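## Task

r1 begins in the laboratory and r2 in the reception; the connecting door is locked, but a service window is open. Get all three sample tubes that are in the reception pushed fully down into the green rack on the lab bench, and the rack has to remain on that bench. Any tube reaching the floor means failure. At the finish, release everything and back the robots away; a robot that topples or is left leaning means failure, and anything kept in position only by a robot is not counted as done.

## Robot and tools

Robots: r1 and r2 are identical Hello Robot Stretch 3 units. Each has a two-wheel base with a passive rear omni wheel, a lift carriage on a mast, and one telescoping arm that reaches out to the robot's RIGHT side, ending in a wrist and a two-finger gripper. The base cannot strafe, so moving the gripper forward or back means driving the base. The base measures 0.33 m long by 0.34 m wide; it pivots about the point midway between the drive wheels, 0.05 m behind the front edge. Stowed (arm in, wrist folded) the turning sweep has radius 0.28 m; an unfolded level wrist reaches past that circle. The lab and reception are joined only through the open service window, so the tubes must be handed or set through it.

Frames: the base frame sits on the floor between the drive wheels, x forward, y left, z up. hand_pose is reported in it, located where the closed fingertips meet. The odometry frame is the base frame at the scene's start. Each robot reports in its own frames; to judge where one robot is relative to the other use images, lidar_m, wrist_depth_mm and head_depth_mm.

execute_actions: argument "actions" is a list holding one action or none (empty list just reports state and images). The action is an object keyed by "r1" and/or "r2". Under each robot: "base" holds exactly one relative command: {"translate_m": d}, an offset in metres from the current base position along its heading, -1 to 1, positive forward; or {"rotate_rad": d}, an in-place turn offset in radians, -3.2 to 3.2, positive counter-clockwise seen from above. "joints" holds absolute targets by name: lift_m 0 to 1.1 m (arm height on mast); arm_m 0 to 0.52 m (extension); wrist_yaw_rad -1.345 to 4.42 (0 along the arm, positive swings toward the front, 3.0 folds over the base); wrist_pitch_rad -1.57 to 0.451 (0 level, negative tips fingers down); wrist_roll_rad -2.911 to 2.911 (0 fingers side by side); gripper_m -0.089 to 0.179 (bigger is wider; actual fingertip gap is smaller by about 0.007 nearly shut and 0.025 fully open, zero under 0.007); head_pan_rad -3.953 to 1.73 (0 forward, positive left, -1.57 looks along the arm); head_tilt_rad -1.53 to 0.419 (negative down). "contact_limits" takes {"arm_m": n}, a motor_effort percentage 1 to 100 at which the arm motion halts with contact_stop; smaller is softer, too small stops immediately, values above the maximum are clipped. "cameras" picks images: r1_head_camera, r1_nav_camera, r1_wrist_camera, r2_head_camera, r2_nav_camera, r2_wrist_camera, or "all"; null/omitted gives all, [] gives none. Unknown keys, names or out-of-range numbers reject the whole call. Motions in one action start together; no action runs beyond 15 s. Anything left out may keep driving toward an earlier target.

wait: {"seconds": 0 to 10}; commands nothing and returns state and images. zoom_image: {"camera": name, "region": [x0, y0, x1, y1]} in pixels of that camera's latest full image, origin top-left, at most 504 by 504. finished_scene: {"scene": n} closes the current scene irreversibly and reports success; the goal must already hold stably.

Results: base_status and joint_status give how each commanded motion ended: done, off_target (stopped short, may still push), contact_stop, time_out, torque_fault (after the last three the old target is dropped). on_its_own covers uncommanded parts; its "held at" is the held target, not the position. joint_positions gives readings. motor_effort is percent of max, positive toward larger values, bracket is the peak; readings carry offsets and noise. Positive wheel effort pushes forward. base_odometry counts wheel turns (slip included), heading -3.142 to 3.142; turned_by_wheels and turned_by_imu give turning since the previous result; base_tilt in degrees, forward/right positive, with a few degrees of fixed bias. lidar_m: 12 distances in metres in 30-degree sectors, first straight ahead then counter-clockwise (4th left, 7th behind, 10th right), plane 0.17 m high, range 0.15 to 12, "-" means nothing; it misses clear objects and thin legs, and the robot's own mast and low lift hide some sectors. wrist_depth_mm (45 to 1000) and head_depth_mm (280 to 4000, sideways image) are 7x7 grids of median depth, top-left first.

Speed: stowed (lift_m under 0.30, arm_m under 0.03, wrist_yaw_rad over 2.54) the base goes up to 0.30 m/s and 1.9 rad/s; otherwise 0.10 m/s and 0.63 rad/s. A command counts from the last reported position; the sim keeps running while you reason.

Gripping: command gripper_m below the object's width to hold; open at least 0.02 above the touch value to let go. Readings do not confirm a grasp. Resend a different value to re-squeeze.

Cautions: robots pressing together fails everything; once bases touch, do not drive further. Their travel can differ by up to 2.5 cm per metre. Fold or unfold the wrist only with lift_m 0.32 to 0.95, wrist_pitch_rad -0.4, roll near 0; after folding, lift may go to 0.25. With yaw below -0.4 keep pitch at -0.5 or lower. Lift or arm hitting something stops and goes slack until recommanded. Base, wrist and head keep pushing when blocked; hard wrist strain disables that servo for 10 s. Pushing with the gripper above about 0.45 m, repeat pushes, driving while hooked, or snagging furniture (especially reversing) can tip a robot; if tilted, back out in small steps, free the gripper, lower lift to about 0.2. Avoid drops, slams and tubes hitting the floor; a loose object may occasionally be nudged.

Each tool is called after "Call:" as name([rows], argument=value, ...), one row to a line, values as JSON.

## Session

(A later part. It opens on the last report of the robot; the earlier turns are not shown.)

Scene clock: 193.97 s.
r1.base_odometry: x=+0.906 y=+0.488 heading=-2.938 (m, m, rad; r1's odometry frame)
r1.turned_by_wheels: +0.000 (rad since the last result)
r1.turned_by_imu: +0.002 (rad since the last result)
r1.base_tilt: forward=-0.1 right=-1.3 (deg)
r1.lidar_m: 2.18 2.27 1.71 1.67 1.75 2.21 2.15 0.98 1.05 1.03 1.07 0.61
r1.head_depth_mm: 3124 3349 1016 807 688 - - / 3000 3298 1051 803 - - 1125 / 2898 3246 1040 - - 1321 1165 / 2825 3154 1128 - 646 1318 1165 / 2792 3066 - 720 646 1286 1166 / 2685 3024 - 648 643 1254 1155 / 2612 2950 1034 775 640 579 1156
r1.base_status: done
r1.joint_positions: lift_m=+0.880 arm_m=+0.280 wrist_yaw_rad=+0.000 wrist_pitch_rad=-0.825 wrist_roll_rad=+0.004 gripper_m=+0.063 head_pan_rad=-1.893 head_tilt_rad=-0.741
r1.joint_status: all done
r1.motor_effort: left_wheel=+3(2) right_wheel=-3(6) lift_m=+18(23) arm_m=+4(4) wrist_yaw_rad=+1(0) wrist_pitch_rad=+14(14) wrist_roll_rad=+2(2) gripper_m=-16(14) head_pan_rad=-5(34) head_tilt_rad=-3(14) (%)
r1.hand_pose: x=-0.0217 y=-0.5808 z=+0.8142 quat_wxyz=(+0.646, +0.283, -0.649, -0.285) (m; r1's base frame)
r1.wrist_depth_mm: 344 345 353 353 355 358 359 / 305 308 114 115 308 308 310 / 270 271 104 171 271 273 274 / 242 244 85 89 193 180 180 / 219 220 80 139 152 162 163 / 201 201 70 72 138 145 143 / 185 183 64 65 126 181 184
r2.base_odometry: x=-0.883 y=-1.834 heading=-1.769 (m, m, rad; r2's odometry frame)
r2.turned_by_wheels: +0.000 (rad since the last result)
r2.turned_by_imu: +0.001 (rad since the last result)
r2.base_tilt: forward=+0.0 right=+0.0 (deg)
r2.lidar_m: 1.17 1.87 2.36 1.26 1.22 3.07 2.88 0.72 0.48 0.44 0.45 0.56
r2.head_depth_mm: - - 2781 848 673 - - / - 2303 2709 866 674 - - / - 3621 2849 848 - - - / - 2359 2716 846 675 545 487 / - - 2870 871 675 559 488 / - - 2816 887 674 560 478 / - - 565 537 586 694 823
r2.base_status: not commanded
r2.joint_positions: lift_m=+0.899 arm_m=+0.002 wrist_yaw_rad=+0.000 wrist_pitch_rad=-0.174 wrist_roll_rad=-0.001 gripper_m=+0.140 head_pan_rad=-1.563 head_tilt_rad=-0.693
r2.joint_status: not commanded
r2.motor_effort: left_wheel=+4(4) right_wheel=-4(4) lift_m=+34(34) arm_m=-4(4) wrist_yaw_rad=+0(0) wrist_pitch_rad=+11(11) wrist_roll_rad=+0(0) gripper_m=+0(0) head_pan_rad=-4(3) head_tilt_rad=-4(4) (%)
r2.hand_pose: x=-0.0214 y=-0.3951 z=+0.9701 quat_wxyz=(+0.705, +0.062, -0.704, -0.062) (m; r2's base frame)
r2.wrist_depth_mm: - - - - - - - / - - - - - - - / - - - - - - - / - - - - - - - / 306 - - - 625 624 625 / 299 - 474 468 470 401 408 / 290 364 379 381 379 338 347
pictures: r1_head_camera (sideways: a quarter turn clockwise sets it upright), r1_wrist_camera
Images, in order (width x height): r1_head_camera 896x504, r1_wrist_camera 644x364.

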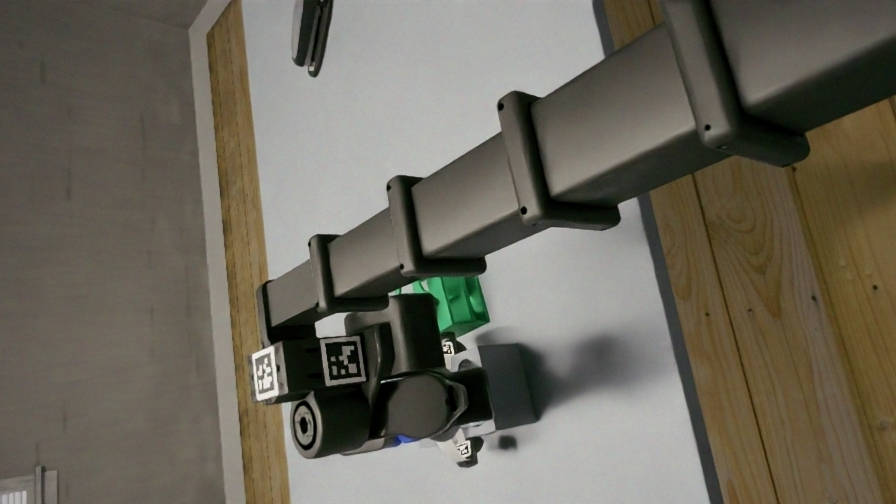

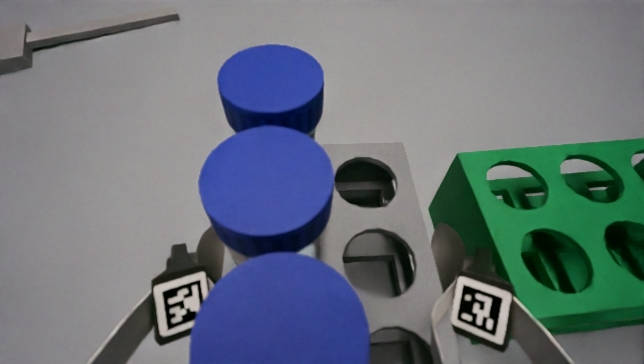

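Lucky. Shift away 5 cm and set down.

Call:
execute_actions([
  {"r1":{"base":{"translate_m":0.06},"joints":{"lift_m":0.862}}},
], cameras=[])

Call:
execute_actions([
  {"r1":{"joints":{"lift_m":0.853,"gripper_m":0.13}}},
], cameras=[])

Call:
execute_actions([
  {"r1":{"joints":{"lift_m":0.95,"arm_m":0.05}}},
], cameras=[])

Call:
execute_actions([
  {"r1":{"base":{"translate_m":0.02},"joints":{"lift_m":0.84,"wrist_pitch_rad":-0.3,"gripper_m":0.075,"head_pan_rad":-1.57}}},
], cameras=["r1_wrist_camera","r1_head_camera"])

Scene clock: 195.83 s.
r1.base_odometry: x=+0.847 y=+0.476 heading=-2.938 (m, m, rad; r1's odometry frame)
r1.turned_by_wheels: +0.000 (rad since the last result)
r1.turned_by_imu: +0.000 (rad since the last result)
r1.base_tilt: forward=-0.2 right=-1.3 (deg)
r1.lidar_m: 2.12 2.21 1.72 1.67 1.74 2.27 2.21 1.04 1.06 1.03 0.58 0.57
r1.head_depth_mm: 3148 3448 1042 806 691 1428 - / 2975 3408 1048 804 690 - - / 2908 3265 1041 801 - 1299 1146 / 2837 3150 1080 - 646 1309 1162 / 2747 3091 - 744 645 1286 1157 / 2706 3039 2940 - 642 1259 1158 / 2592 2968 1059 783 641 579 1157
r1.base_status: done
r1.joint_positions: lift_m=+0.862 arm_m=+0.280 wrist_yaw_rad=-0.007 wrist_pitch_rad=-0.783 wrist_roll_rad=-0.013 gripper_m=+0.063 head_pan_rad=-1.893 head_tilt_rad=-0.741
r1.joint_status: all done
r1.motor_effort: left_wheel=+0(5) right_wheel=+0(4) lift_m=+12(18) arm_m=+3(4) wrist_yaw_rad=+5(5) wrist_pitch_rad=-10(14) wrist_roll_rad=+13(14) gripper_m=-16(17) head_pan_rad=-4(5) head_tilt_rad=-4(3) (%)
r1.hand_pose: x=-0.0228 y=-0.5892 z=+0.8032 quat_wxyz=(+0.657, +0.269, -0.650, -0.271) (m; r1's base frame)
r1.wrist_depth_mm: 349 349 353 358 362 365 371 / 290 300 118 118 309 312 313 / 262 264 109 118 269 271 273 / 231 233 87 89 214 240 173 / 209 210 83 139 152 211 165 / 189 190 69 70 164 199 167 / 174 173 63 64 125 175 168
r2.base_odometry: x=-0.883 y=-1.834 heading=-1.769 (m, m, rad; r2's odometry frame)
r2.turned_by_wheels: +0.000 (rad since the last result)
r2.turned_by_imu: +0.000 (rad since the last result)
r2.base_tilt: forward=-0.1 right=-0.1 (deg)
r2.lidar_m: 1.17 1.87 2.36 1.25 1.22 3.10 2.88 0.72 0.48 0.44 0.44 0.56
r2.head_depth_mm: - - 2822 850 674 - - / - 2333 2713 867 674 - - / - 3563 2843 853 - - - / - 2331 2693 850 675 546 487 / - - 2877 866 673 559 488 / - - 2861 886 674 558 478 / - - 566 537 586 695 824
r2.base_status: not commanded
r2.joint_positions: lift_m=+0.899 arm_m=+0.002 wrist_yaw_rad=+0.000 wrist_pitch_rad=-0.174 wrist_roll_rad=-0.001 gripper_m=+0.140 head_pan_rad=-1.563 head_tilt_rad=-0.693
r2.joint_status: not commanded
r2.motor_effort: left_wheel=+4(4) right_wheel=-4(4) lift_m=+34(34) arm_m=-4(4) wrist_yaw_rad=+0(0) wrist_pitch_rad=+11(11) wrist_roll_rad=+1(0) gripper_m=+0(0) head_pan_rad=-3(3) head_tilt_rad=-4(4) (%)
r2.hand_pose: x=-0.0214 y=-0.3951 z=+0.9701 quat_wxyz=(+0.705, +0.062, -0.704, -0.062) (m; r2's base frame)
r2.wrist_depth_mm: - - - - - - - / - - - - - - - / - - - - - - - / - - - - - - - / 306 - - - 626 621 622 / 299 - 467 472 463 403 410 / 289 366 376 380 376 341 347
pictures: none
No camera images: the call's "cameras" was empty. Leave "cameras" out to get every camera's image.

Scene clock: 197.00 s.
r1.base_odometry: x=+0.847 y=+0.476 heading=-2.938 (m, m, rad; r1's odometry frame)
r1.turned_by_wheels: +0.000 (rad since the last result)
r1.turned_by_imu: +0.000 (rad since the last result)
r1.base_tilt: forward=-0.2 right=-1.3 (deg)
r1.lidar_m: 2.13 2.21 1.72 1.67 1.75 2.28 2.21 1.03 1.05 1.03 0.58 0.57
r1.head_depth_mm: 3152 3371 1045 811 688 1427 - / 2963 3317 1049 804 689 - - / 2889 3255 1041 801 - 1297 1150 / 2843 3172 1075 - 645 1308 1162 / 2783 3055 2924 735 645 1275 1160 / 2676 3015 2938 - 642 1257 1158 / 2593 2902 1038 788 641 578 1152
r1.base_status: not commanded
r1.joint_positions: lift_m=+0.861 arm_m=+0.280 wrist_yaw_rad=-0.002 wrist_pitch_rad=-0.808 wrist_roll_rad=+0.003 gripper_m=+0.130 head_pan_rad=-1.893 head_tilt_rad=-0.741
r1.joint_status: lift_m contact_stop (moved -0.001 of -0.009); the others done
r1.on_its_own: lift_m is slack since a contact_stop, until your next command for it (your +0.853 is given up)
r1.motor_effort: left_wheel=+1(1) right_wheel=-1(2) lift_m=+19(19) arm_m=+4(4) wrist_yaw_rad=+2(5) wrist_pitch_rad=+4(16) wrist_roll_rad=+3(13) gripper_m=+0(82) head_pan_rad=-5(5) head_tilt_rad=-4(3) (%)
r1.hand_pose: x=-0.0219 y=-0.5843 z=+0.7981 quat_wxyz=(+0.649, +0.277, -0.651, -0.279) (m; r1's base frame)
r1.wrist_depth_mm: 312 325 333 335 335 339 340 / 285 286 106 274 289 291 291 / 252 251 88 164 254 255 257 / 225 225 80 88 194 228 166 / 203 203 76 136 172 206 167 / 185 185 65 66 126 - 170 / 173 165 59 61 147 169 166
r2.base_odometry: x=-0.883 y=-1.834 heading=-1.769 (m, m, rad; r2's odometry frame)
r2.turned_by_wheels: +0.000 (rad since the last result)
r2.turned_by_imu: +0.000 (rad since the last result)
r2.base_tilt: forward=-0.1 right=-0.1 (deg)
r2.lidar_m: 1.17 1.87 2.36 1.25 1.22 3.09 2.88 0.72 0.47 0.44 0.44 0.56
r2.head_depth_mm: - - 2838 850 672 - - / - 2314 2693 864 673 - - / - 3584 2834 852 - - - / - 2333 2725 851 674 546 489 / - - 2851 869 676 560 488 / - - 2866 888 673 559 478 / - - 565 537 588 696 821
r2.base_status: not commanded
r2.joint_positions: lift_m=+0.899 arm_m=+0.002 wrist_yaw_rad=+0.000 wrist_pitch_rad=-0.174 wrist_roll_rad=-0.001 gripper_m=+0.140 head_pan_rad=-1.563 head_tilt_rad=-0.693
r2.joint_status: not commanded
r2.motor_effort: left_wheel=+4(4) right_wheel=-4(4) lift_m=+33(34) arm_m=-4(4) wrist_yaw_rad=+0(0) wrist_pitch_rad=+11(11) wrist_roll_rad=+0(0) gripper_m=+0(0) head_pan_rad=-3(3) head_tilt_rad=-4(4) (%)
r2.hand_pose: x=-0.0214 y=-0.3951 z=+0.9701 quat_wxyz=(+0.705, +0.062, -0.704, -0.062) (m; r2's base frame)
r2.wrist_depth_mm: - - - - - - - / - - - - - - - / - - - - - - - / - - - - - - - / 306 - - - 622 624 637 / 299 - 470 469 468 403 409 / 291 365 383 381 380 341 347
pictures: none
No camera images: the call's "cameras" was empty. Leave "cameras" out to get every camera's image.

not run: a stop came earlier in this reply.

not run: a stop came earlier in this reply.

Call:
execute_actions([
  {"r1":{"joints":{"lift_m":0.95,"arm_m":0.05}}},
], cameras=[])

Call:
execute_actions([
  {"r1":{"base":{"translate_m":0.02},"joints":{"lift_m":0.84,"wrist_pitch_rad":-0.3,"gripper_m":0.075,"head_pan_rad":-1.57}}},
], cameras=["r1_wrist_camera","r1_head_camera"])

Scene clock: 200.13 s.
r1.base_odometry: x=+0.847 y=+0.476 heading=-2.938 (m, m, rad; r1's odometry frame)
r1.turned_by_wheels: +0.000 (rad since the last result)
r1.turned_by_imu: +0.000 (rad since the last result)
r1.base_tilt: forward=-0.1 right=-1.3 (deg)
r1.lidar_m: 2.12 2.21 1.72 1.67 1.75 2.28 2.21 1.04 1.06 1.03 0.58 0.56
r1.head_depth_mm: 3112 3487 1037 - - - 1154 / 3005 3361 1091 - - 1300 1166 / 2934 3228 1089 - - 1317 1160 / 2824 3124 1082 - - 1299 1150 / 2735 3106 1084 - - 1280 1158 / 2693 3068 1018 - - 1280 1152 / 2616 2960 1020 783 658 580 1149
r1.base_status: not commanded
r1.joint_positions: lift_m=+0.950 arm_m=+0.050 wrist_yaw_rad=-0.001 wrist_pitch_rad=-0.809 wrist_roll_rad=+0.004 gripper_m=+0.130 head_pan_rad=-1.893 head_tilt_rad=-0.741
r1.joint_status: all done
r1.motor_effort: left_wheel=+1(1) right_wheel=-2(2) lift_m=+21(24) arm_m=-3(3) wrist_yaw_rad=+0(1) wrist_pitch_rad=+5(5) wrist_roll_rad=+2(3) gripper_m=+1(0) head_pan_rad=-5(5) head_tilt_rad=-3(3) (%)
r1.hand_pose: x=-0.0217 y=-0.3547 z=+0.8865 quat_wxyz=(+0.649, +0.278, -0.651, -0.279) (m; r1's base frame)
r1.wrist_depth_mm: 490 488 486 383 493 496 495 / 422 424 423 331 417 355 417 / 374 372 373 316 367 368 376 / 334 332 333 334 335 335 336 / 301 299 299 301 303 306 302 / 274 - 275 276 275 - 276 / 261 724 262 258 257 260 257
r2.base_odometry: x=-0.883 y=-1.834 heading=-1.769 (m, m, rad; r2's odometry frame)
r2.turned_by_wheels: +0.000 (rad since the last result)
r2.turned_by_imu: +0.000 (rad since the last result)
r2.base_tilt: forward=+0.0 right=-0.1 (deg)
r2.lidar_m: 1.17 1.88 2.36 1.25 1.22 3.09 2.88 0.72 0.48 0.44 0.45 0.56
r2.head_depth_mm: - - 2871 847 673 - - / - 2309 2735 864 674 - - / - 3580 2853 851 - - - / - 2348 2704 850 676 546 487 / - - 2867 872 673 558 489 / - - 2821 886 674 560 478 / - - 566 537 587 693 822
r2.base_status: not commanded
r2.joint_positions: lift_m=+0.899 arm_m=+0.002 wrist_yaw_rad=+0.000 wrist_pitch_rad=-0.174 wrist_roll_rad=-0.001 gripper_m=+0.140 head_pan_rad=-1.563 head_tilt_rad=-0.693
r2.joint_status: not commanded
r2.motor_effort: left_wheel=+4(4) right_wheel=-4(4) lift_m=+34(34) arm_m=-4(4) wrist_yaw_rad=+0(0) wrist_pitch_rad=+11(11) wrist_roll_rad=+0(0) gripper_m=+0(1) head_pan_rad=-3(3) head_tilt_rad=-3(4) (%)
r2.hand_pose: x=-0.0214 y=-0.3951 z=+0.9701 quat_wxyz=(+0.705, +0.062, -0.704, -0.062) (m; r2's base frame)
r2.wrist_depth_mm: - - - - - - - / - - - - - - - / - - - - - - - / - - - - - - - / 304 - - - 633 621 622 / 299 - 475 473 472 404 411 / 291 366 376 377 377 342 348
pictures: none
No camera images: the call's "cameras" was empty. Leave "cameras" out to get every camera's image.

Scene clock: 201.97 s.
r1.base_odometry: x=+0.827 y=+0.472 heading=-2.938 (m, m, rad; r1's odometry frame)
r1.turned_by_wheels: +0.000 (rad since the last result)
r1.turned_by_imu: +0.000 (rad since the last result)
r1.base_tilt: forward=-0.1 right=-1.3 (deg)
r1.lidar_m: 2.10 2.18 1.71 1.67 1.74 2.29 2.23 1.05 1.06 1.03 0.56 0.55
r1.head_depth_mm: 2691 3027 1052 761 683 - - / 2723 3080 1046 775 688 - 1124 / 2733 3071 1042 760 - - 1149 / 2708 3146 1038 708 - 1311 1138 / 2748 3065 1032 792 645 1287 1159 / 2731 3073 1025 788 641 1284 1153 / 2728 3088 1018 790 639 1304 1148
r1.base_status: done
r1.joint_positions: lift_m=+0.840 arm_m=+0.050 wrist_yaw_rad=-0.001 wrist_pitch_rad=-0.324 wrist_roll_rad=+0.004 gripper_m=+0.075 head_pan_rad=-1.577 head_tilt_rad=-0.741
r1.joint_status: all done
r1.motor_effort: left_wheel=+2(4) right_wheel=-2(3) lift_m=+16(19) arm_m=-4(3) wrist_yaw_rad=+0(1) wrist_pitch_rad=+14(15) wrist_roll_rad=+2(2) gripper_m=-1(81) head_pan_rad=+4(32) head_tilt_rad=-2(3) (%)
r1.hand_pose: x=-0.0217 y=-0.4305 z=+0.8745 quat_wxyz=(+0.697, +0.114, -0.699, -0.115) (m; r1's base frame)
r1.wrist_depth_mm: - - - - - - - / - - - - - - - / - 665 670 617 672 686 692 / 464 468 470 365 473 372 456 / 359 361 381 271 351 330 331 / 295 295 295 276 276 301 300 / 247 248 241 250 250 253 253
r2.base_odometry: x=-0.883 y=-1.834 heading=-1.769 (m, m, rad; r2's odometry frame)
r2.turned_by_wheels: +0.000 (rad since the last result)
r2.turned_by_imu: +0.000 (rad since the last result)
r2.base_tilt: forward=+0.0 right=+0.0 (deg)
r2.lidar_m: 1.17 1.87 2.35 1.25 1.22 3.10 2.88 0.72 0.48 0.44 0.45 0.56
r2.head_depth_mm: - - 2872 846 675 - - / - 2303 2731 869 673 - - / - 3600 2882 852 - - - / - 2335 2729 851 676 544 488 / - - 2860 868 676 559 488 / - - 2883 885 675 559 478 / - - 564 537 586 697 826
r2.base_status: not commanded
r2.joint_positions: lift_m=+0.899 arm_m=+0.002 wrist_yaw_rad=+0.000 wrist_pitch_rad=-0.174 wrist_roll_rad=-0.001 gripper_m=+0.140 head_pan_rad=-1.563 head_tilt_rad=-0.693
r2.joint_status: not commanded
r2.motor_effort: left_wheel=+4(4) right_wheel=-4(4) lift_m=+34(34) arm_m=-4(4) wrist_yaw_rad=+0(0) wrist_pitch_rad=+11(11) wrist_roll_rad=+0(0) gripper_m=+0(0) head_pan_rad=-3(3) head_tilt_rad=-4(5) (%)
r2.hand_pose: x=-0.0214 y=-0.3951 z=+0.9701 quat_wxyz=(+0.705, +0.062, -0.704, -0.062) (m; r2's base frame)
r2.wrist_depth_mm: - - - - - - - / - - - - - - - / - - - - - - - / - - - - - - - / 304 - - - 626 624 633 / 300 - 470 467 467 401 408 / 289 363 379 376 379 344 344
pictures: r1_head_camera (sideways: a quarter turn clockwise sets it upright), r1_wrist_camera
Images, in order (width x height): r1_head_camera 896x504, r1_wrist_camera 644x364.

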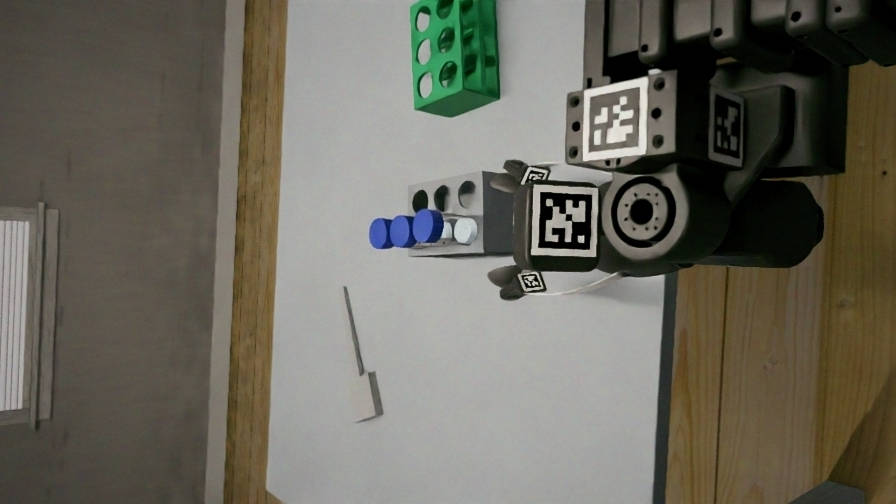

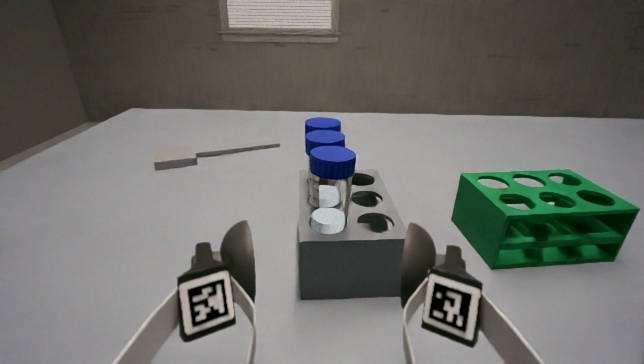

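Call:
execute_actions([
  {"r1":{"joints":{"lift_m":0.83,"arm_m":0.16}}},
], cameras=["r1_wrist_camera"])

Scene clock: 204.17 s.
r1.base_odometry: x=+0.827 y=+0.472 heading=-2.938 (m, m, rad; r1's odometry frame)
r1.turned_by_wheels: +0.000 (rad since the last result)
r1.turned_by_imu: +0.000 (rad since the last result)
r1.base_tilt: forward=-0.1 right=-1.3 (deg)
r1.lidar_m: 2.11 2.19 1.72 1.67 1.74 2.29 2.23 1.05 1.06 1.03 0.55 0.55
r1.head_depth_mm: 2697 3000 1052 767 - - - / 2730 3033 1049 858 - 1281 1168 / 2728 3037 1040 872 - 1298 1160 / 2723 3116 1032 756 631 1293 1161 / 2726 3098 1025 790 645 1282 1162 / 2747 3059 1025 791 644 1288 1155 / 2723 3105 1015 784 641 1310 1147
r1.base_status: not commanded
r1.joint_positions: lift_m=+0.830 arm_m=+0.160 wrist_yaw_rad=-0.001 wrist_pitch_rad=-0.323 wrist_roll_rad=+0.004 gripper_m=+0.075 head_pan_rad=-1.577 head_tilt_rad=-0.741
r1.joint_status: all done
r1.motor_effort: left_wheel=+2(1) right_wheel=-2(2) lift_m=+17(19) arm_m=+3(5) wrist_yaw_rad=+0(0) wrist_pitch_rad=+13(14) wrist_roll_rad=+2(2) gripper_m=+1(0) head_pan_rad=+4(4) head_tilt_rad=-3(3) (%)
r1.hand_pose: x=-0.0217 y=-0.5399 z=+0.8646 quat_wxyz=(+0.697, +0.114, -0.699, -0.115) (m; r1's base frame)
r1.wrist_depth_mm: - - - - - - - / - - - - - - - / - 643 638 657 654 651 670 / 446 424 444 214 457 456 462 / 341 344 361 151 336 335 264 / 278 282 283 197 258 264 215 / 236 237 231 167 170 237 217
r2.base_odometry: x=-0.883 y=-1.834 heading=-1.769 (m, m, rad; r2's odometry frame)
r2.turned_by_wheels: +0.000 (rad since the last result)
r2.turned_by_imu: +0.000 (rad since the last result)
r2.base_tilt: forward=-0.1 right=-0.1 (deg)
r2.lidar_m: 1.17 1.88 2.36 1.25 1.22 3.10 2.88 0.72 0.48 0.44 0.45 0.56
r2.head_depth_mm: - - 2835 852 674 - - / - 2297 2721 862 672 - - / - 3589 2866 853 - - - / - 2365 2726 852 675 545 487 / - - 2862 870 677 559 487 / - - 2849 884 676 560 479 / - - 565 536 586 695 822
r2.base_status: not commanded
r2.joint_positions: lift_m=+0.899 arm_m=+0.002 wrist_yaw_rad=+0.000 wrist_pitch_rad=-0.174 wrist_roll_rad=-0.001 gripper_m=+0.140 head_pan_rad=-1.563 head_tilt_rad=-0.693
r2.joint_status: not commanded
r2.motor_effort: left_wheel=+3(4) right_wheel=-4(4) lift_m=+34(34) arm_m=-4(4) wrist_yaw_rad=+0(0) wrist_pitch_rad=+11(11) wrist_roll_rad=+1(0) gripper_m=+0(0) head_pan_rad=-3(3) head_tilt_rad=-4(4) (%)
r2.hand_pose: x=-0.0214 y=-0.3951 z=+0.9701 quat_wxyz=(+0.705, +0.062, -0.704, -0.062) (m; r2's base frame)
r2.wrist_depth_mm: - - - - - - - / - - - - - - - / - - - - - - - / - - - - - - - / 304 - - - 626 620 629 / 300 - 472 473 472 403 411 / 290 365 379 378 382 341 347
pictures: r1_wrist_camera
Images, in order (width x height): r1_wrist_camera 644x364.

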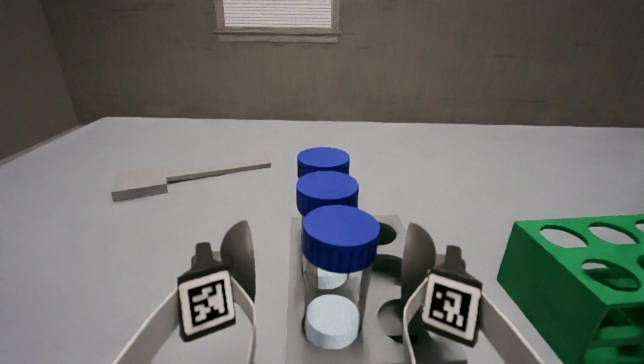

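Call:
execute_actions([
  {"r1":{"base":{"translate_m":-0.005},"joints":{"gripper_m":0.015}}},
], cameras=["r1_wrist_camera"])

Call:
execute_actions([
  {"r1":{"joints":{"lift_m":0.915}}},
], cameras=[])

Call:
execute_actions([
  {"r1":{"base":{"translate_m":-0.24},"joints":{"head_pan_rad":-1.3}}},
], cameras=["r1_wrist_camera","r1_head_camera"])

Scene clock: 205.60 s.
r1.base_odometry: x=+0.832 y=+0.473 heading=-2.938 (m, m, rad; r1's odometry frame)
r1.turned_by_wheels: +0.000 (rad since the last result)
r1.turned_by_imu: +0.000 (rad since the last result)
r1.base_tilt: forward=-0.1 right=-1.3 (deg)
r1.lidar_m: 2.11 2.19 1.71 1.67 1.75 2.29 2.23 1.05 1.06 1.03 0.56 0.56
r1.head_depth_mm: 2667 3026 1049 766 - - - / 2738 3060 1043 859 - 1287 1165 / 2710 3058 1037 871 - 1293 1162 / 2715 3087 1032 784 629 1279 1161 / 2752 3028 1023 795 644 1278 1166 / 2765 3100 1023 793 642 1279 1157 / 2771 3131 1014 786 639 1305 1157
r1.base_status: done
r1.joint_positions: lift_m=+0.830 arm_m=+0.160 wrist_yaw_rad=-0.001 wrist_pitch_rad=-0.323 wrist_roll_rad=+0.004 gripper_m=+0.015 head_pan_rad=-1.577 head_tilt_rad=-0.741
r1.joint_status: all done
r1.motor_effort: left_wheel=+2(3) right_wheel=-2(5) lift_m=+18(17) arm_m=+4(4) wrist_yaw_rad=+1(1) wrist_pitch_rad=+13(14) wrist_roll_rad=+2(2) gripper_m=-8(81) head_pan_rad=+4(4) head_tilt_rad=-3(3) (%)
r1.hand_pose: x=-0.0216 y=-0.5399 z=+0.8646 quat_wxyz=(+0.697, +0.114, -0.699, -0.115) (m; r1's base frame)
r1.wrist_depth_mm: - - - - - - - / - - - - - - - / - 631 638 645 653 659 664 / 441 425 449 212 454 458 460 / 343 344 347 144 349 336 264 / 279 280 292 187 296 265 215 / 236 237 230 165 165 240 220
r2.base_odometry: x=-0.883 y=-1.834 heading=-1.769 (m, m, rad; r2's odometry frame)
r2.turned_by_wheels: +0.000 (rad since the last result)
r2.turned_by_imu: +0.000 (rad since the last result)
r2.base_tilt: forward=+0.0 right=+0.0 (deg)
r2.lidar_m: 1.17 1.88 2.35 1.25 1.22 3.07 2.88 0.72 0.48 0.44 0.45 0.56
r2.head_depth_mm: - - 2851 846 673 - - / - 2313 2689 867 672 - - / - 3525 2840 852 - - - / - 2342 2729 855 673 546 487 / - - 2849 870 675 560 488 / - - 2900 889 673 558 478 / - - 565 535 584 696 824
r2.base_status: not commanded
r2.joint_positions: lift_m=+0.899 arm_m=+0.002 wrist_yaw_rad=+0.000 wrist_pitch_rad=-0.174 wrist_roll_rad=-0.001 gripper_m=+0.140 head_pan_rad=-1.563 head_tilt_rad=-0.693
r2.joint_status: not commanded
r2.motor_effort: left_wheel=+4(4) right_wheel=-4(4) lift_m=+34(34) arm_m=-4(4) wrist_yaw_rad=-1(0) wrist_pitch_rad=+11(11) wrist_roll_rad=+1(0) gripper_m=+0(0) head_pan_rad=-3(3) head_tilt_rad=-4(4) (%)
r2.hand_pose: x=-0.0214 y=-0.3951 z=+0.9701 quat_wxyz=(+0.705, +0.062, -0.704, -0.062) (m; r2's base frame)
r2.wrist_depth_mm: - - - - - - - / - - - - - - - / - - - - - - - / - - - - - - - / 304 - - - 634 626 620 / 298 - 468 473 474 398 407 / 290 361 377 379 377 340 347
pictures: r1_wrist_camera
Images, in order (width x height): r1_wrist_camera 644x364.

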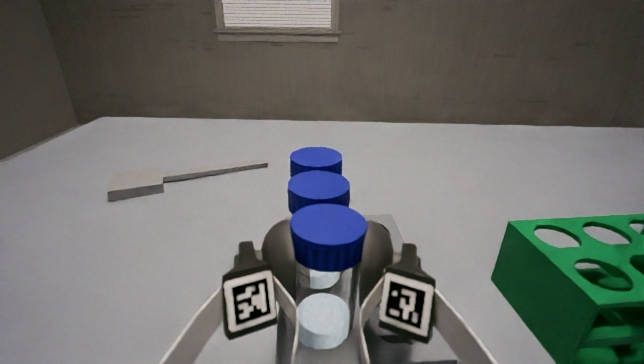

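Scene clock: 207.20 s.
r1.base_odometry: x=+0.832 y=+0.473 heading=-2.938 (m, m, rad; r1's odometry frame)
r1.turned_by_wheels: +0.000 (rad since the last result)
r1.turned_by_imu: +0.000 (rad since the last result)
r1.base_tilt: forward=-0.2 right=-1.3 (deg)
r1.lidar_m: 2.11 2.19 1.71 1.67 1.75 2.30 2.22 1.05 1.06 1.03 0.56 0.55
r1.head_depth_mm: 2686 3031 2874 - 627 1276 1171 / 2723 3051 2837 - 635 1269 1168 / 2740 3105 1140 - 634 1290 1162 / 2753 3124 1081 769 633 1285 1161 / 2712 3098 1027 792 645 1286 1168 / 2733 3001 1028 791 641 1284 1153 / 2757 3094 1017 788 641 1310 1152
r1.base_status: not commanded
r1.joint_positions: lift_m=+0.915 arm_m=+0.160 wrist_yaw_rad=-0.001 wrist_pitch_rad=-0.323 wrist_roll_rad=+0.004 gripper_m=+0.015 head_pan_rad=-1.577 head_tilt_rad=-0.741
r1.joint_status: all done
r1.motor_effort: left_wheel=+1(1) right_wheel=-2(2) lift_m=+21(23) arm_m=+4(5) wrist_yaw_rad=+0(1) wrist_pitch_rad=+13(13) wrist_roll_rad=+2(2) gripper_m=-7(7) head_pan_rad=+4(4) head_tilt_rad=-4(3) (%)
r1.hand_pose: x=-0.0216 y=-0.5400 z=+0.9493 quat_wxyz=(+0.697, +0.114, -0.699, -0.115) (m; r1's base frame)
r1.wrist_depth_mm: - - - - - - - / - - - - - - - / - - - - - - - / - 620 630 642 638 647 641 / 486 475 486 144 514 500 494 / 391 396 409 225 415 402 405 / 332 333 324 170 318 287 279
r2.base_odometry: x=-0.883 y=-1.834 heading=-1.769 (m, m, rad; r2's odometry frame)
r2.turned_by_wheels: +0.000 (rad since the last result)
r2.turned_by_imu: +0.000 (rad since the last result)
r2.base_tilt: forward=-0.1 right=-0.1 (deg)
r2.lidar_m: 1.17 1.88 2.36 1.25 1.22 3.09 2.89 0.72 0.48 0.44 0.45 0.56
r2.head_depth_mm: - - 2790 849 673 - - / - 2332 2713 868 673 - - / - 3579 2904 855 - - - / - 2372 2703 852 675 546 488 / - - 2840 870 676 559 487 / - - 2851 891 676 559 478 / - - 564 535 585 695 827
r2.base_status: not commanded
r2.joint_positions: lift_m=+0.899 arm_m=+0.002 wrist_yaw_rad=+0.000 wrist_pitch_rad=-0.174 wrist_roll_rad=-0.001 gripper_m=+0.140 head_pan_rad=-1.563 head_tilt_rad=-0.693
r2.joint_status: not commanded
r2.motor_effort: left_wheel=+4(4) right_wheel=-4(4) lift_m=+34(34) arm_m=-4(4) wrist_yaw_rad=+0(0) wrist_pitch_rad=+11(11) wrist_roll_rad=+0(0) gripper_m=+0(0) head_pan_rad=-4(3) head_tilt_rad=-4(4) (%)
r2.hand_pose: x=-0.0214 y=-0.3951 z=+0.9701 quat_wxyz=(+0.705, +0.062, -0.704, -0.062) (m; r2's base frame)
r2.wrist_depth_mm: - - - - - - - / - - - - - - - / - - - - - - - / - - - - - - - / 306 - - - 627 626 629 / 299 - 473 469 472 404 407 / 290 366 380 377 379 336 348
pictures: none
No camera images: the call's "cameras" was empty. Leave "cameras" out to get every camera's image.

Scene clock: 210.77 s.
r1.base_odometry: x=+1.067 y=+0.521 heading=-2.938 (m, m, rad; r1's odometry frame)
r1.turned_by_wheels: +0.000 (rad since the last result)
r1.turned_by_imu: +0.001 (rad since the last result)
r1.base_tilt: forward=-0.1 right=-1.3 (deg)
r1.lidar_m: 2.35 2.30 1.72 1.67 1.75 2.04 1.99 0.83 1.05 1.02 1.07 0.75
r1.head_depth_mm: 2616 2912 2737 - 621 564 1173 / 2660 2979 1071 739 635 588 1169 / 2751 3071 1043 802 650 1266 1166 / 2871 3109 1038 773 648 1286 1161 / 2952 3241 1031 725 645 1315 1161 / 3069 3331 996 792 659 1338 1156 / 3154 3463 1017 789 672 1330 1150
r1.base_status: done
r1.joint_positions: lift_m=+0.915 arm_m=+0.160 wrist_yaw_rad=-0.001 wrist_pitch_rad=-0.323 wrist_roll_rad=+0.004 gripper_m=+0.015 head_pan_rad=-1.307 head_tilt_rad=-0.741
r1.joint_status: all done
r1.motor_effort: left_wheel=+1(2) right_wheel=-2(5) lift_m=+21(21) arm_m=+3(4) wrist_yaw_rad=+1(0) wrist_pitch_rad=+13(13) wrist_roll_rad=+2(2) gripper_m=-8(10) head_pan_rad=+3(29) head_tilt_rad=-2(2) (%)
r1.hand_pose: x=-0.0216 y=-0.5400 z=+0.9493 quat_wxyz=(+0.697, +0.114, -0.699, -0.115) (m; r1's base frame)
r1.wrist_depth_mm: - - - - - - - / - - - - - - - / - - - - - - - / 622 625 633 639 637 643 647 / 480 481 485 144 514 493 477 / 392 394 409 305 416 404 403 / 273 323 266 170 325 338 338
r2.base_odometry: x=-0.883 y=-1.834 heading=-1.769 (m, m, rad; r2's odometry frame)
r2.turned_by_wheels: +0.000 (rad since the last result)
r2.turned_by_imu: +0.000 (rad since the last result)
r2.base_tilt: forward=+0.0 right=-0.1 (deg)
r2.lidar_m: 1.17 1.88 2.36 1.25 1.22 3.08 2.89 0.72 0.48 0.44 0.45 0.56
r2.head_depth_mm: - - 2838 852 672 - - / - 2323 2724 867 672 - - / - 3607 2869 851 - - - / - 2340 2739 852 674 546 487 / - - 2861 869 674 560 488 / - - 2868 889 677 559 479 / - - 566 536 586 697 823
r2.base_status: not commanded
r2.joint_positions: lift_m=+0.899 arm_m=+0.002 wrist_yaw_rad=+0.000 wrist_pitch_rad=-0.174 wrist_roll_rad=-0.001 gripper_m=+0.140 head_pan_rad=-1.563 head_tilt_rad=-0.693
r2.joint_status: not commanded
r2.motor_effort: left_wheel=+4(4) right_wheel=-4(4) lift_m=+34(33) arm_m=-4(4) wrist_yaw_rad=+0(0) wrist_pitch_rad=+11(11) wrist_roll_rad=+0(0) gripper_m=+0(0) head_pan_rad=-3(3) head_tilt_rad=-3(4) (%)
r2.hand_pose: x=-0.0214 y=-0.3951 z=+0.9701 quat_wxyz=(+0.705, +0.062, -0.704, -0.062) (m; r2's base frame)
r2.wrist_depth_mm: - - - - - - - / - - - - - - - / - - - - - - - / - - - - - - - / 304 - - - 620 632 621 / 299 - 477 476 472 400 412 / 291 364 380 380 375 340 346
pictures: r1_head_camera (sideways: a quarter turn clockwise sets it upright), r1_wrist_camera
Images, in order (width x height): r1_head_camera 896x504, r1_wrist_camera 644x364.

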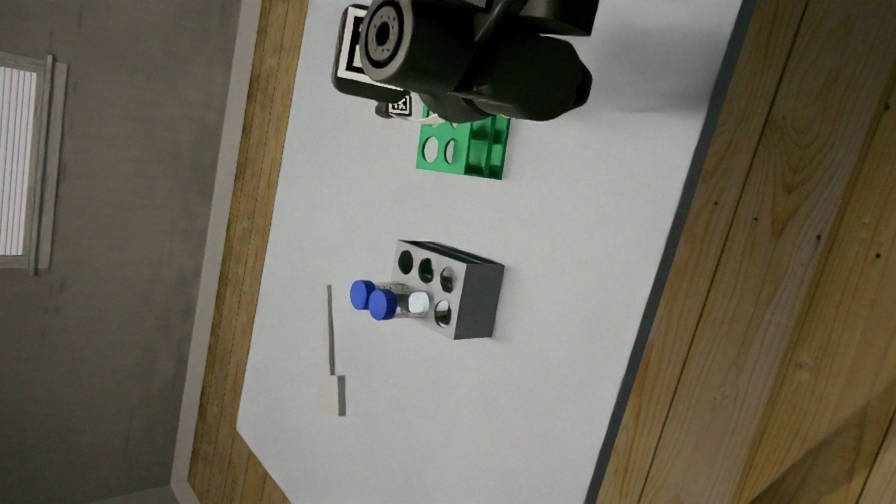

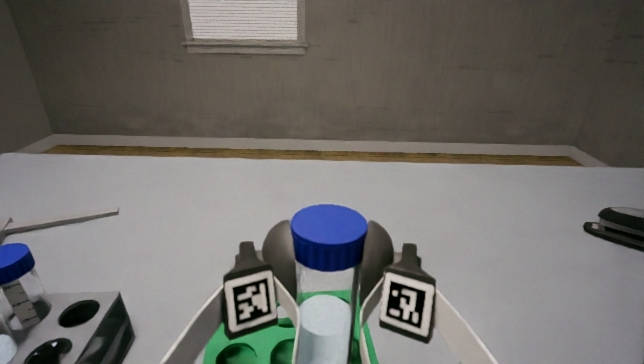

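Call:
execute_actions([
  {"r1":{"joints":{"arm_m":0.02,"head_pan_rad":-1.57}}},
], cameras=["r1_wrist_camera","r1_head_camera"])

Scene clock: 213.53 s.
r1.base_odometry: x=+1.067 y=+0.521 heading=-2.938 (m, m, rad; r1's odometry frame)
r1.turned_by_wheels: +0.000 (rad since the last result)
r1.turned_by_imu: +0.000 (rad since the last result)
r1.base_tilt: forward=-0.1 right=-1.4 (deg)
r1.lidar_m: 2.35 2.30 1.72 1.68 1.76 2.05 1.99 0.83 1.05 1.02 1.07 0.75
r1.head_depth_mm: 2673 3067 1063 810 - - - / 2716 3027 1047 804 - - - / 2749 3137 1044 829 - - 1123 / 2723 3086 1038 749 - 1293 1141 / 2726 3060 1027 768 645 1285 1164 / 2765 3079 1028 743 643 1285 1154 / 2781 3071 1017 716 640 1274 1160
r1.base_status: not commanded
r1.joint_positions: lift_m=+0.915 arm_m=+0.020 wrist_yaw_rad=-0.001 wrist_pitch_rad=-0.323 wrist_roll_rad=+0.004 gripper_m=+0.015 head_pan_rad=-1.563 head_tilt_rad=-0.741
r1.joint_status: all done
r1.motor_effort: left_wheel=+2(1) right_wheel=-2(2) lift_m=+21(21) arm_m=-3(2) wrist_yaw_rad=+1(0) wrist_pitch_rad=+13(13) wrist_roll_rad=+2(2) gripper_m=-8(7) head_pan_rad=-5(31) head_tilt_rad=-3(3) (%)
r1.hand_pose: x=-0.0216 y=-0.4006 z=+0.9493 quat_wxyz=(+0.697, +0.114, -0.699, -0.115) (m; r1's base frame)
r1.wrist_depth_mm: - - - - - - - / - - - - - - - / - - - - - - - / 601 631 632 639 638 643 577 / 486 399 493 144 518 496 503 / 356 352 410 371 417 404 407 / 333 335 327 170 328 339 340
r2.base_odometry: x=-0.883 y=-1.834 heading=-1.769 (m, m, rad; r2's odometry frame)
r2.turned_by_wheels: +0.000 (rad since the last result)
r2.turned_by_imu: +0.000 (rad since the last result)
r2.base_tilt: forward=+0.0 right=-0.1 (deg)
r2.lidar_m: 1.17 1.88 2.36 1.25 1.22 3.08 2.89 0.72 0.48 0.44 0.45 0.56
r2.head_depth_mm: - - 2832 849 673 - - / - 2322 2681 868 674 - - / - 3572 2877 852 - - - / - 2342 2729 849 674 546 487 / - - 2865 870 674 558 487 / - - 2871 884 676 560 478 / - - 564 536 585 696 822
r2.base_status: not commanded
r2.joint_positions: lift_m=+0.899 arm_m=+0.002 wrist_yaw_rad=+0.000 wrist_pitch_rad=-0.174 wrist_roll_rad=-0.001 gripper_m=+0.140 head_pan_rad=-1.563 head_tilt_rad=-0.693
r2.joint_status: not commanded
r2.motor_effort: left_wheel=+4(4) right_wheel=-4(4) lift_m=+34(34) arm_m=-4(4) wrist_yaw_rad=+0(0) wrist_pitch_rad=+11(11) wrist_roll_rad=+0(1) gripper_m=+0(0) head_pan_rad=-3(3) head_tilt_rad=-4(4) (%)
r2.hand_pose: x=-0.0214 y=-0.3951 z=+0.9701 quat_wxyz=(+0.705, +0.062, -0.704, -0.062) (m; r2's base frame)
r2.wrist_depth_mm: - - - - - - - / - - - - - - - / - - - - - - - / - - - - - - - / 306 - - - 620 628 634 / 301 - 469 468 471 402 413 / 289 364 375 375 380 339 349
pictures: r1_head_camera (sideways: a quarter turn clockwise sets it upright), r1_wrist_camera
Images, in order (width x height): r1_head_camera 896x504, r1_wrist_camera 644x364.

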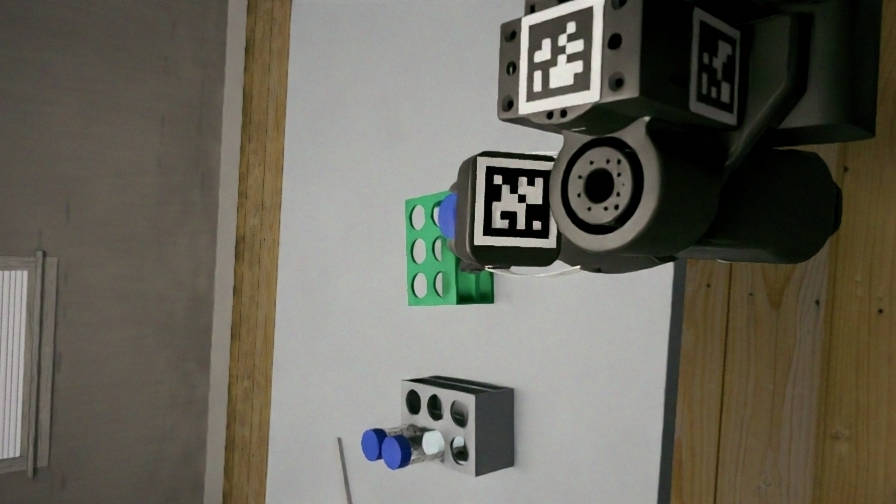

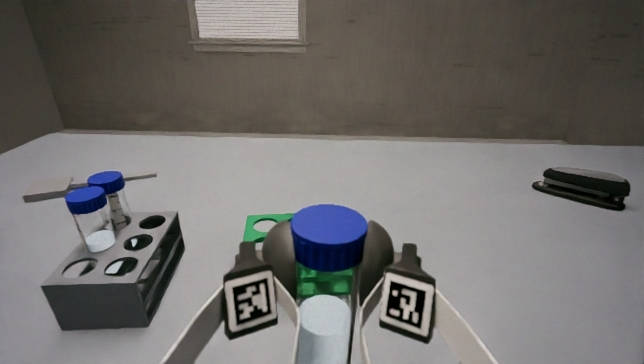

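Call:
execute_actions([
  {"r1":{"base":{"translate_m":-0.015},"joints":{"arm_m":0.229,"head_pan_rad":-1.4}}},
], cameras=[])

Call:
execute_actions([
  {"r1":{"joints":{"lift_m":0.885}}},
], cameras=["r1_wrist_camera","r1_head_camera"])

Scene clock: 216.83 s.
r1.base_odometry: x=+1.082 y=+0.525 heading=-2.937 (m, m, rad; r1's odometry frame)
r1.turned_by_wheels: +0.000 (rad since the last result)
r1.turned_by_imu: +0.000 (rad since the last result)
r1.base_tilt: forward=-0.1 right=-1.3 (deg)
r1.lidar_m: 2.36 2.30 1.72 1.67 1.76 2.03 1.97 0.81 1.05 1.02 1.07 0.76
r1.head_depth_mm: 2585 2930 - - 655 578 1179 / 2658 2993 - 732 652 589 1183 / 2722 3083 1090 742 649 1263 1166 / 2793 3122 1035 772 648 1285 1165 / 2826 3170 1032 745 647 1282 1165 / 2900 3250 1027 734 645 1314 1160 / 3042 3274 1012 784 641 1333 1165
r1.base_status: done
r1.joint_positions: lift_m=+0.915 arm_m=+0.229 wrist_yaw_rad=-0.001 wrist_pitch_rad=-0.323 wrist_roll_rad=+0.004 gripper_m=+0.015 head_pan_rad=-1.407 head_tilt_rad=-0.741
r1.joint_status: all done
r1.motor_effort: left_wheel=+1(3) right_wheel=-2(4) lift_m=+21(21) arm_m=+4(4) wrist_yaw_rad=+1(0) wrist_pitch_rad=+13(13) wrist_roll_rad=+2(2) gripper_m=-8(9) head_pan_rad=+3(23) head_tilt_rad=-3(2) (%)
r1.hand_pose: x=-0.0216 y=-0.6089 z=+0.9493 quat_wxyz=(+0.697, +0.114, -0.699, -0.115) (m; r1's base frame)
r1.wrist_depth_mm: - - - - - - - / - - - - - - - / - - - - - - - / 627 624 623 632 646 646 660 / 485 485 488 144 514 491 497 / 395 397 410 385 417 404 403 / 330 333 325 170 324 337 340
r2.base_odometry: x=-0.883 y=-1.834 heading=-1.769 (m, m, rad; r2's odometry frame)
r2.turned_by_wheels: +0.000 (rad since the last result)
r2.turned_by_imu: +0.000 (rad since the last result)
r2.base_tilt: forward=+0.0 right=-0.1 (deg)
r2.lidar_m: 1.17 1.87 2.36 1.25 1.22 3.10 2.88 0.72 0.48 0.44 0.44 0.56
r2.head_depth_mm: - - 2800 853 672 - - / - 2319 2722 866 672 - - / - 3592 2861 851 - - - / - 2345 2754 855 675 545 488 / - - 2850 873 675 560 487 / - - 2866 886 676 559 477 / - - 564 539 585 695 823
r2.base_status: not commanded
r2.joint_positions: lift_m=+0.899 arm_m=+0.002 wrist_yaw_rad=+0.000 wrist_pitch_rad=-0.174 wrist_roll_rad=-0.001 gripper_m=+0.140 head_pan_rad=-1.563 head_tilt_rad=-0.693
r2.joint_status: not commanded
r2.motor_effort: left_wheel=+4(4) right_wheel=-4(4) lift_m=+34(34) arm_m=-4(4) wrist_yaw_rad=-1(0) wrist_pitch_rad=+11(11) wrist_roll_rad=+0(0) gripper_m=+0(1) head_pan_rad=-3(4) head_tilt_rad=-4(4) (%)
r2.hand_pose: x=-0.0214 y=-0.3951 z=+0.9701 quat_wxyz=(+0.705, +0.062, -0.704, -0.062) (m; r2's base frame)
r2.wrist_depth_mm: - - - - - - - / - - - - - - - / - - - - - - - / - - - - - - - / 303 - - - 625 633 612 / 298 - 482 468 475 402 406 / 289 366 379 378 379 342 348
pictures: none
No camera images: the call's "cameras" was empty. Leave "cameras" out to get every camera's image.

Scene clock: 217.90 s.
r1.base_odometry: x=+1.082 y=+0.525 heading=-2.937 (m, m, rad; r1's odometry frame)
r1.turned_by_wheels: +0.000 (rad since the last result)
r1.turned_by_imu: +0.000 (rad since the last result)
r1.base_tilt: forward=-0.2 right=-1.3 (deg)
r1.lidar_m: 2.36 2.30 1.72 1.67 1.76 2.03 1.97 0.81 1.05 1.02 1.06 0.76
r1.head_depth_mm: 2626 2950 2883 - 655 577 1171 / 2657 3002 2854 - 653 588 1170 / 2727 3076 1081 757 649 1266 1172 / 2781 3091 1038 769 649 1286 1160 / 2851 3164 1027 746 646 1291 1161 / 2949 3222 1021 737 641 1305 1156 / 2970 3316 1014 787 640 1337 1157
r1.base_status: not commanded
r1.joint_positions: lift_m=+0.885 arm_m=+0.229 wrist_yaw_rad=-0.001 wrist_pitch_rad=-0.323 wrist_roll_rad=+0.004 gripper_m=+0.015 head_pan_rad=-1.407 head_tilt_rad=-0.741
r1.joint_status: all done
r1.motor_effort: left_wheel=+2(1) right_wheel=-2(2) lift_m=+16(18) arm_m=+4(4) wrist_yaw_rad=+0(0) wrist_pitch_rad=+13(13) wrist_roll_rad=+2(2) gripper_m=-8(8) head_pan_rad=+4(4) head_tilt_rad=-2(4) (%)
r1.hand_pose: x=-0.0216 y=-0.6089 z=+0.9195 quat_wxyz=(+0.697, +0.114, -0.699, -0.115) (m; r1's base frame)
r1.wrist_depth_mm: - - - - - - - / - - - - - - - / - - - - - - - / 556 563 563 574 571 585 583 / 432 432 438 144 464 445 445 / 352 355 368 342 375 361 364 / 298 299 232 171 292 304 304
r2.base_odometry: x=-0.883 y=-1.834 heading=-1.769 (m, m, rad; r2's odometry frame)
r2.turned_by_wheels: +0.000 (rad since the last result)
r2.turned_by_imu: +0.000 (rad since the last result)
r2.base_tilt: forward=+0.0 right=+0.0 (deg)
r2.lidar_m: 1.17 1.87 2.36 1.25 1.22 3.09 2.88 0.72 0.48 0.44 0.45 0.56
r2.head_depth_mm: - - 2821 848 673 - - / - 2324 2732 865 673 - - / - 3611 2892 852 - - - / - 2339 2707 852 674 544 488 / - - 2844 873 675 560 488 / - - 2886 884 677 559 478 / - - 565 537 585 694 825
r2.base_status: not commanded
r2.joint_positions: lift_m=+0.899 arm_m=+0.002 wrist_yaw_rad=+0.000 wrist_pitch_rad=-0.174 wrist_roll_rad=-0.001 gripper_m=+0.140 head_pan_rad=-1.563 head_tilt_rad=-0.693
r2.joint_status: not commanded
r2.motor_effort: left_wheel=+4(4) right_wheel=-4(4) lift_m=+34(34) arm_m=-4(4) wrist_yaw_rad=+0(0) wrist_pitch_rad=+11(11) wrist_roll_rad=+0(1) gripper_m=+0(1) head_pan_rad=-3(3) head_tilt_rad=-4(4) (%)
r2.hand_pose: x=-0.0214 y=-0.3951 z=+0.9701 quat_wxyz=(+0.705, +0.062, -0.704, -0.062) (m; r2's base frame)
r2.wrist_depth_mm: - - - - - - - / - - - - - - - / - - - - - - - / - - - - - - - / 307 - - - 632 625 629 / 297 - 466 470 471 406 407 / 290 363 377 379 379 339 345
pictures: r1_head_camera (sideways: a quarter turn clockwise sets it upright), r1_wrist_camera
Images, in order (width x height): r1_head_camera 896x504, r1_wrist_camera 644x364.

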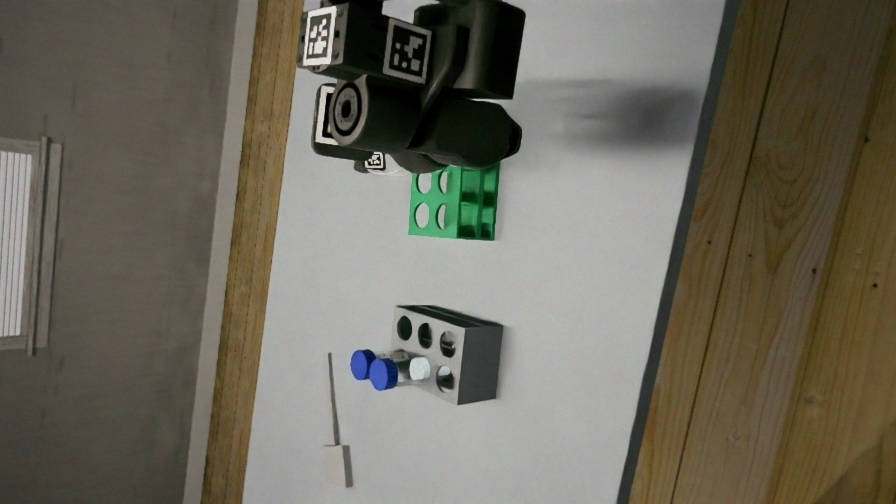

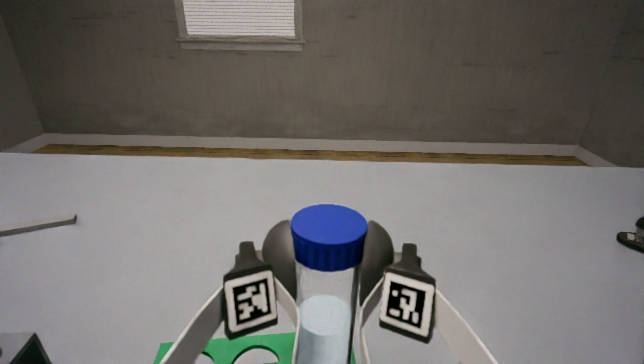

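No resistance; continue.

Call:
execute_actions([
  {"r1":{"joints":{"lift_m":0.836}}},
], cameras=["r1_wrist_camera"])

Scene clock: 219.37 s.
r1.base_odometry: x=+1.082 y=+0.525 heading=-2.937 (m, m, rad; r1's odometry frame)
r1.turned_by_wheels: +0.000 (rad since the last result)
r1.turned_by_imu: +0.000 (rad since the last result)
r1.base_tilt: forward=-0.1 right=-1.3 (deg)
r1.lidar_m: 2.36 2.29 1.72 1.67 1.75 2.03 1.97 0.81 1.05 1.02 1.07 0.76
r1.head_depth_mm: 2625 2943 1055 - 638 575 1172 / 2663 3047 1043 - 633 590 1168 / 2697 3069 1041 762 638 1258 1163 / 2796 3090 1038 767 645 1283 1165 / 2878 3169 1025 746 644 1286 1156 / 2973 3193 1023 740 644 1319 1160 / 2974 3254 1014 787 641 1334 1149
r1.base_status: not commanded
r1.joint_positions: lift_m=+0.836 arm_m=+0.229 wrist_yaw_rad=+0.001 wrist_pitch_rad=-0.301 wrist_roll_rad=+0.005 gripper_m=+0.015 head_pan_rad=-1.407 head_tilt_rad=-0.741
r1.joint_status: all done
r1.motor_effort: left_wheel=+2(2) right_wheel=-3(3) lift_m=+16(12) arm_m=+4(4) wrist_yaw_rad=-1(1) wrist_pitch_rad=+1(18) wrist_roll_rad=+1(2) gripper_m=-2(8) head_pan_rad=+3(3) head_tilt_rad=-3(4) (%)
r1.hand_pose: x=-0.0213 y=-0.6113 z=+0.8759 quat_wxyz=(+0.698, +0.106, -0.701, -0.106) (m; r1's base frame)
r1.wrist_depth_mm: - - - - - - - / - - - - - - - / - - - - - - - / 485 486 489 495 496 500 503 / 371 370 372 392 377 378 381 / 299 299 300 167 304 305 305 / 251 217 179 177 246 255 255
r2.base_odometry: x=-0.883 y=-1.834 heading=-1.769 (m, m, rad; r2's odometry frame)
r2.turned_by_wheels: +0.000 (rad since the last result)
r2.turned_by_imu: +0.000 (rad since the last result)
r2.base_tilt: forward=+0.0 right=+0.0 (deg)
r2.lidar_m: 1.17 1.88 2.37 1.25 1.22 3.10 2.88 0.72 0.48 0.44 0.45 0.56
r2.head_depth_mm: - - 2873 850 672 - - / - 2317 2725 866 674 - - / - 3546 2869 853 - - - / - 2309 2706 850 673 546 488 / - - 2825 872 676 557 488 / - - 2821 888 675 558 477 / - - 566 537 585 696 824
r2.base_status: not commanded
r2.joint_positions: lift_m=+0.899 arm_m=+0.002 wrist_yaw_rad=+0.000 wrist_pitch_rad=-0.174 wrist_roll_rad=-0.001 gripper_m=+0.140 head_pan_rad=-1.563 head_tilt_rad=-0.693
r2.joint_status: not commanded
r2.motor_effort: left_wheel=+4(4) right_wheel=-4(4) lift_m=+34(34) arm_m=-4(4) wrist_yaw_rad=+0(0) wrist_pitch_rad=+11(11) wrist_roll_rad=+0(0) gripper_m=+0(0) head_pan_rad=-4(3) head_tilt_rad=-4(4) (%)
r2.hand_pose: x=-0.0214 y=-0.3951 z=+0.9701 quat_wxyz=(+0.705, +0.062, -0.704, -0.062) (m; r2's base frame)
r2.wrist_depth_mm: - - - - - - - / - - - - - - - / - - - - - - - / - - - - - - - / 305 - - - 621 625 623 / 300 - 473 472 468 400 410 / 292 367 382 377 380 341 347
pictures: r1_wrist_camera
Images, in order (width x height): r1_wrist_camera 644x364.

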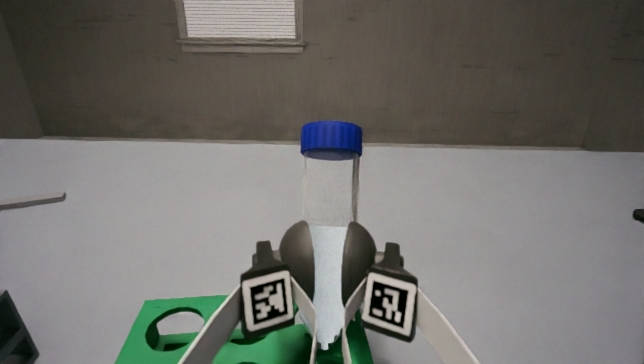

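Call:
execute_actions([
  {"r1":{"joints":{"arm_m":0.243,"lift_m":0.842}}},
], cameras=["r1_wrist_camera"])

Call:
zoom_image(camera="r1_wrist_camera", region=[140, 164, 480, 364])

Scene clock: 220.53 s.
r1.base_odometry: x=+1.082 y=+0.525 heading=-2.937 (m, m, rad; r1's odometry frame)
r1.turned_by_wheels: +0.000 (rad since the last result)
r1.turned_by_imu: +0.000 (rad since the last result)
r1.base_tilt: forward=-0.1 right=-1.3 (deg)
r1.lidar_m: 2.36 2.30 1.73 1.67 1.75 2.03 1.97 0.82 1.05 1.02 1.07 0.76
r1.head_depth_mm: 2605 2924 1093 - 638 576 1176 / 2670 2992 1093 - 635 588 1168 / 2735 3101 1044 765 649 1264 1176 / 2740 3101 1031 769 644 1283 1166 / 2852 3175 1031 747 644 1285 1164 / 2907 3214 1024 736 643 1317 1166 / 2962 3279 1017 785 641 1331 1156
r1.base_status: not commanded
r1.joint_positions: lift_m=+0.842 arm_m=+0.243 wrist_yaw_rad=+0.001 wrist_pitch_rad=-0.315 wrist_roll_rad=+0.005 gripper_m=+0.015 head_pan_rad=-1.407 head_tilt_rad=-0.741
r1.joint_status: all done
r1.motor_effort: left_wheel=+2(1) right_wheel=-2(2) lift_m=+21(21) arm_m=+4(1) wrist_yaw_rad=+0(0) wrist_pitch_rad=+9(9) wrist_roll_rad=+1(1) gripper_m=+0(0) head_pan_rad=+4(3) head_tilt_rad=-3(4) (%)
r1.hand_pose: x=-0.0213 y=-0.6238 z=+0.8782 quat_wxyz=(+0.697, +0.111, -0.700, -0.111) (m; r1's base frame)
r1.wrist_depth_mm: - - - - - - - / - - - - - - - / - - - - - - - / 477 478 485 486 490 494 495 / 367 370 371 365 377 376 377 / 300 301 300 303 309 305 305 / 251 237 211 197 248 256 257
r2.base_odometry: x=-0.883 y=-1.834 heading=-1.769 (m, m, rad; r2's odometry frame)
r2.turned_by_wheels: +0.000 (rad since the last result)
r2.turned_by_imu: +0.000 (rad since the last result)
r2.base_tilt: forward=+0.0 right=+0.0 (deg)
r2.lidar_m: 1.17 1.88 2.35 1.25 1.22 3.09 2.89 0.72 0.48 0.44 0.45 0.56
r2.head_depth_mm: - - 2833 849 673 - - / - 2294 2686 864 675 - - / - 3534 2814 849 - - - / - 2329 2745 849 676 545 487 / - - 2838 864 676 558 488 / - - 2888 888 676 560 479 / - - 563 536 586 696 821
r2.base_status: not commanded
r2.joint_positions: lift_m=+0.899 arm_m=+0.002 wrist_yaw_rad=+0.000 wrist_pitch_rad=-0.174 wrist_roll_rad=-0.001 gripper_m=+0.140 head_pan_rad=-1.563 head_tilt_rad=-0.693
r2.joint_status: not commanded
r2.motor_effort: left_wheel=+4(4) right_wheel=-4(4) lift_m=+34(34) arm_m=-4(4) wrist_yaw_rad=+0(0) wrist_pitch_rad=+11(11) wrist_roll_rad=+0(0) gripper_m=+0(0) head_pan_rad=-4(3) head_tilt_rad=-4(4) (%)
r2.hand_pose: x=-0.0214 y=-0.3951 z=+0.9701 quat_wxyz=(+0.705, +0.062, -0.704, -0.062) (m; r2's base frame)
r2.wrist_depth_mm: - - - - - - - / - - - - - - - / - - - - - - - / - - - - - - - / 302 - - - 632 621 629 / 298 - 477 477 477 401 412 / 289 365 380 380 379 341 347
pictures: r1_wrist_camera
Images, in order (width x height): r1_wrist_camera 644x364.

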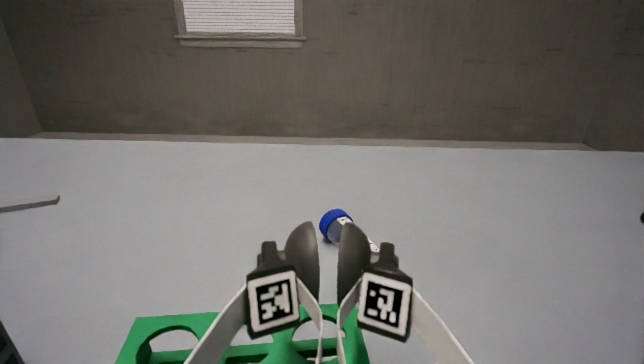

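Region (140, 164, 480, 364) of r1_wrist_camera's 644x364 image, scaled by 1.482; it fills the top 296 rows of this view, and the rest is white.

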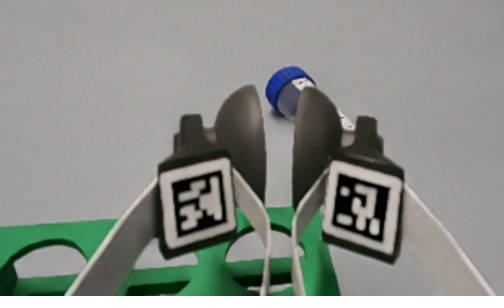

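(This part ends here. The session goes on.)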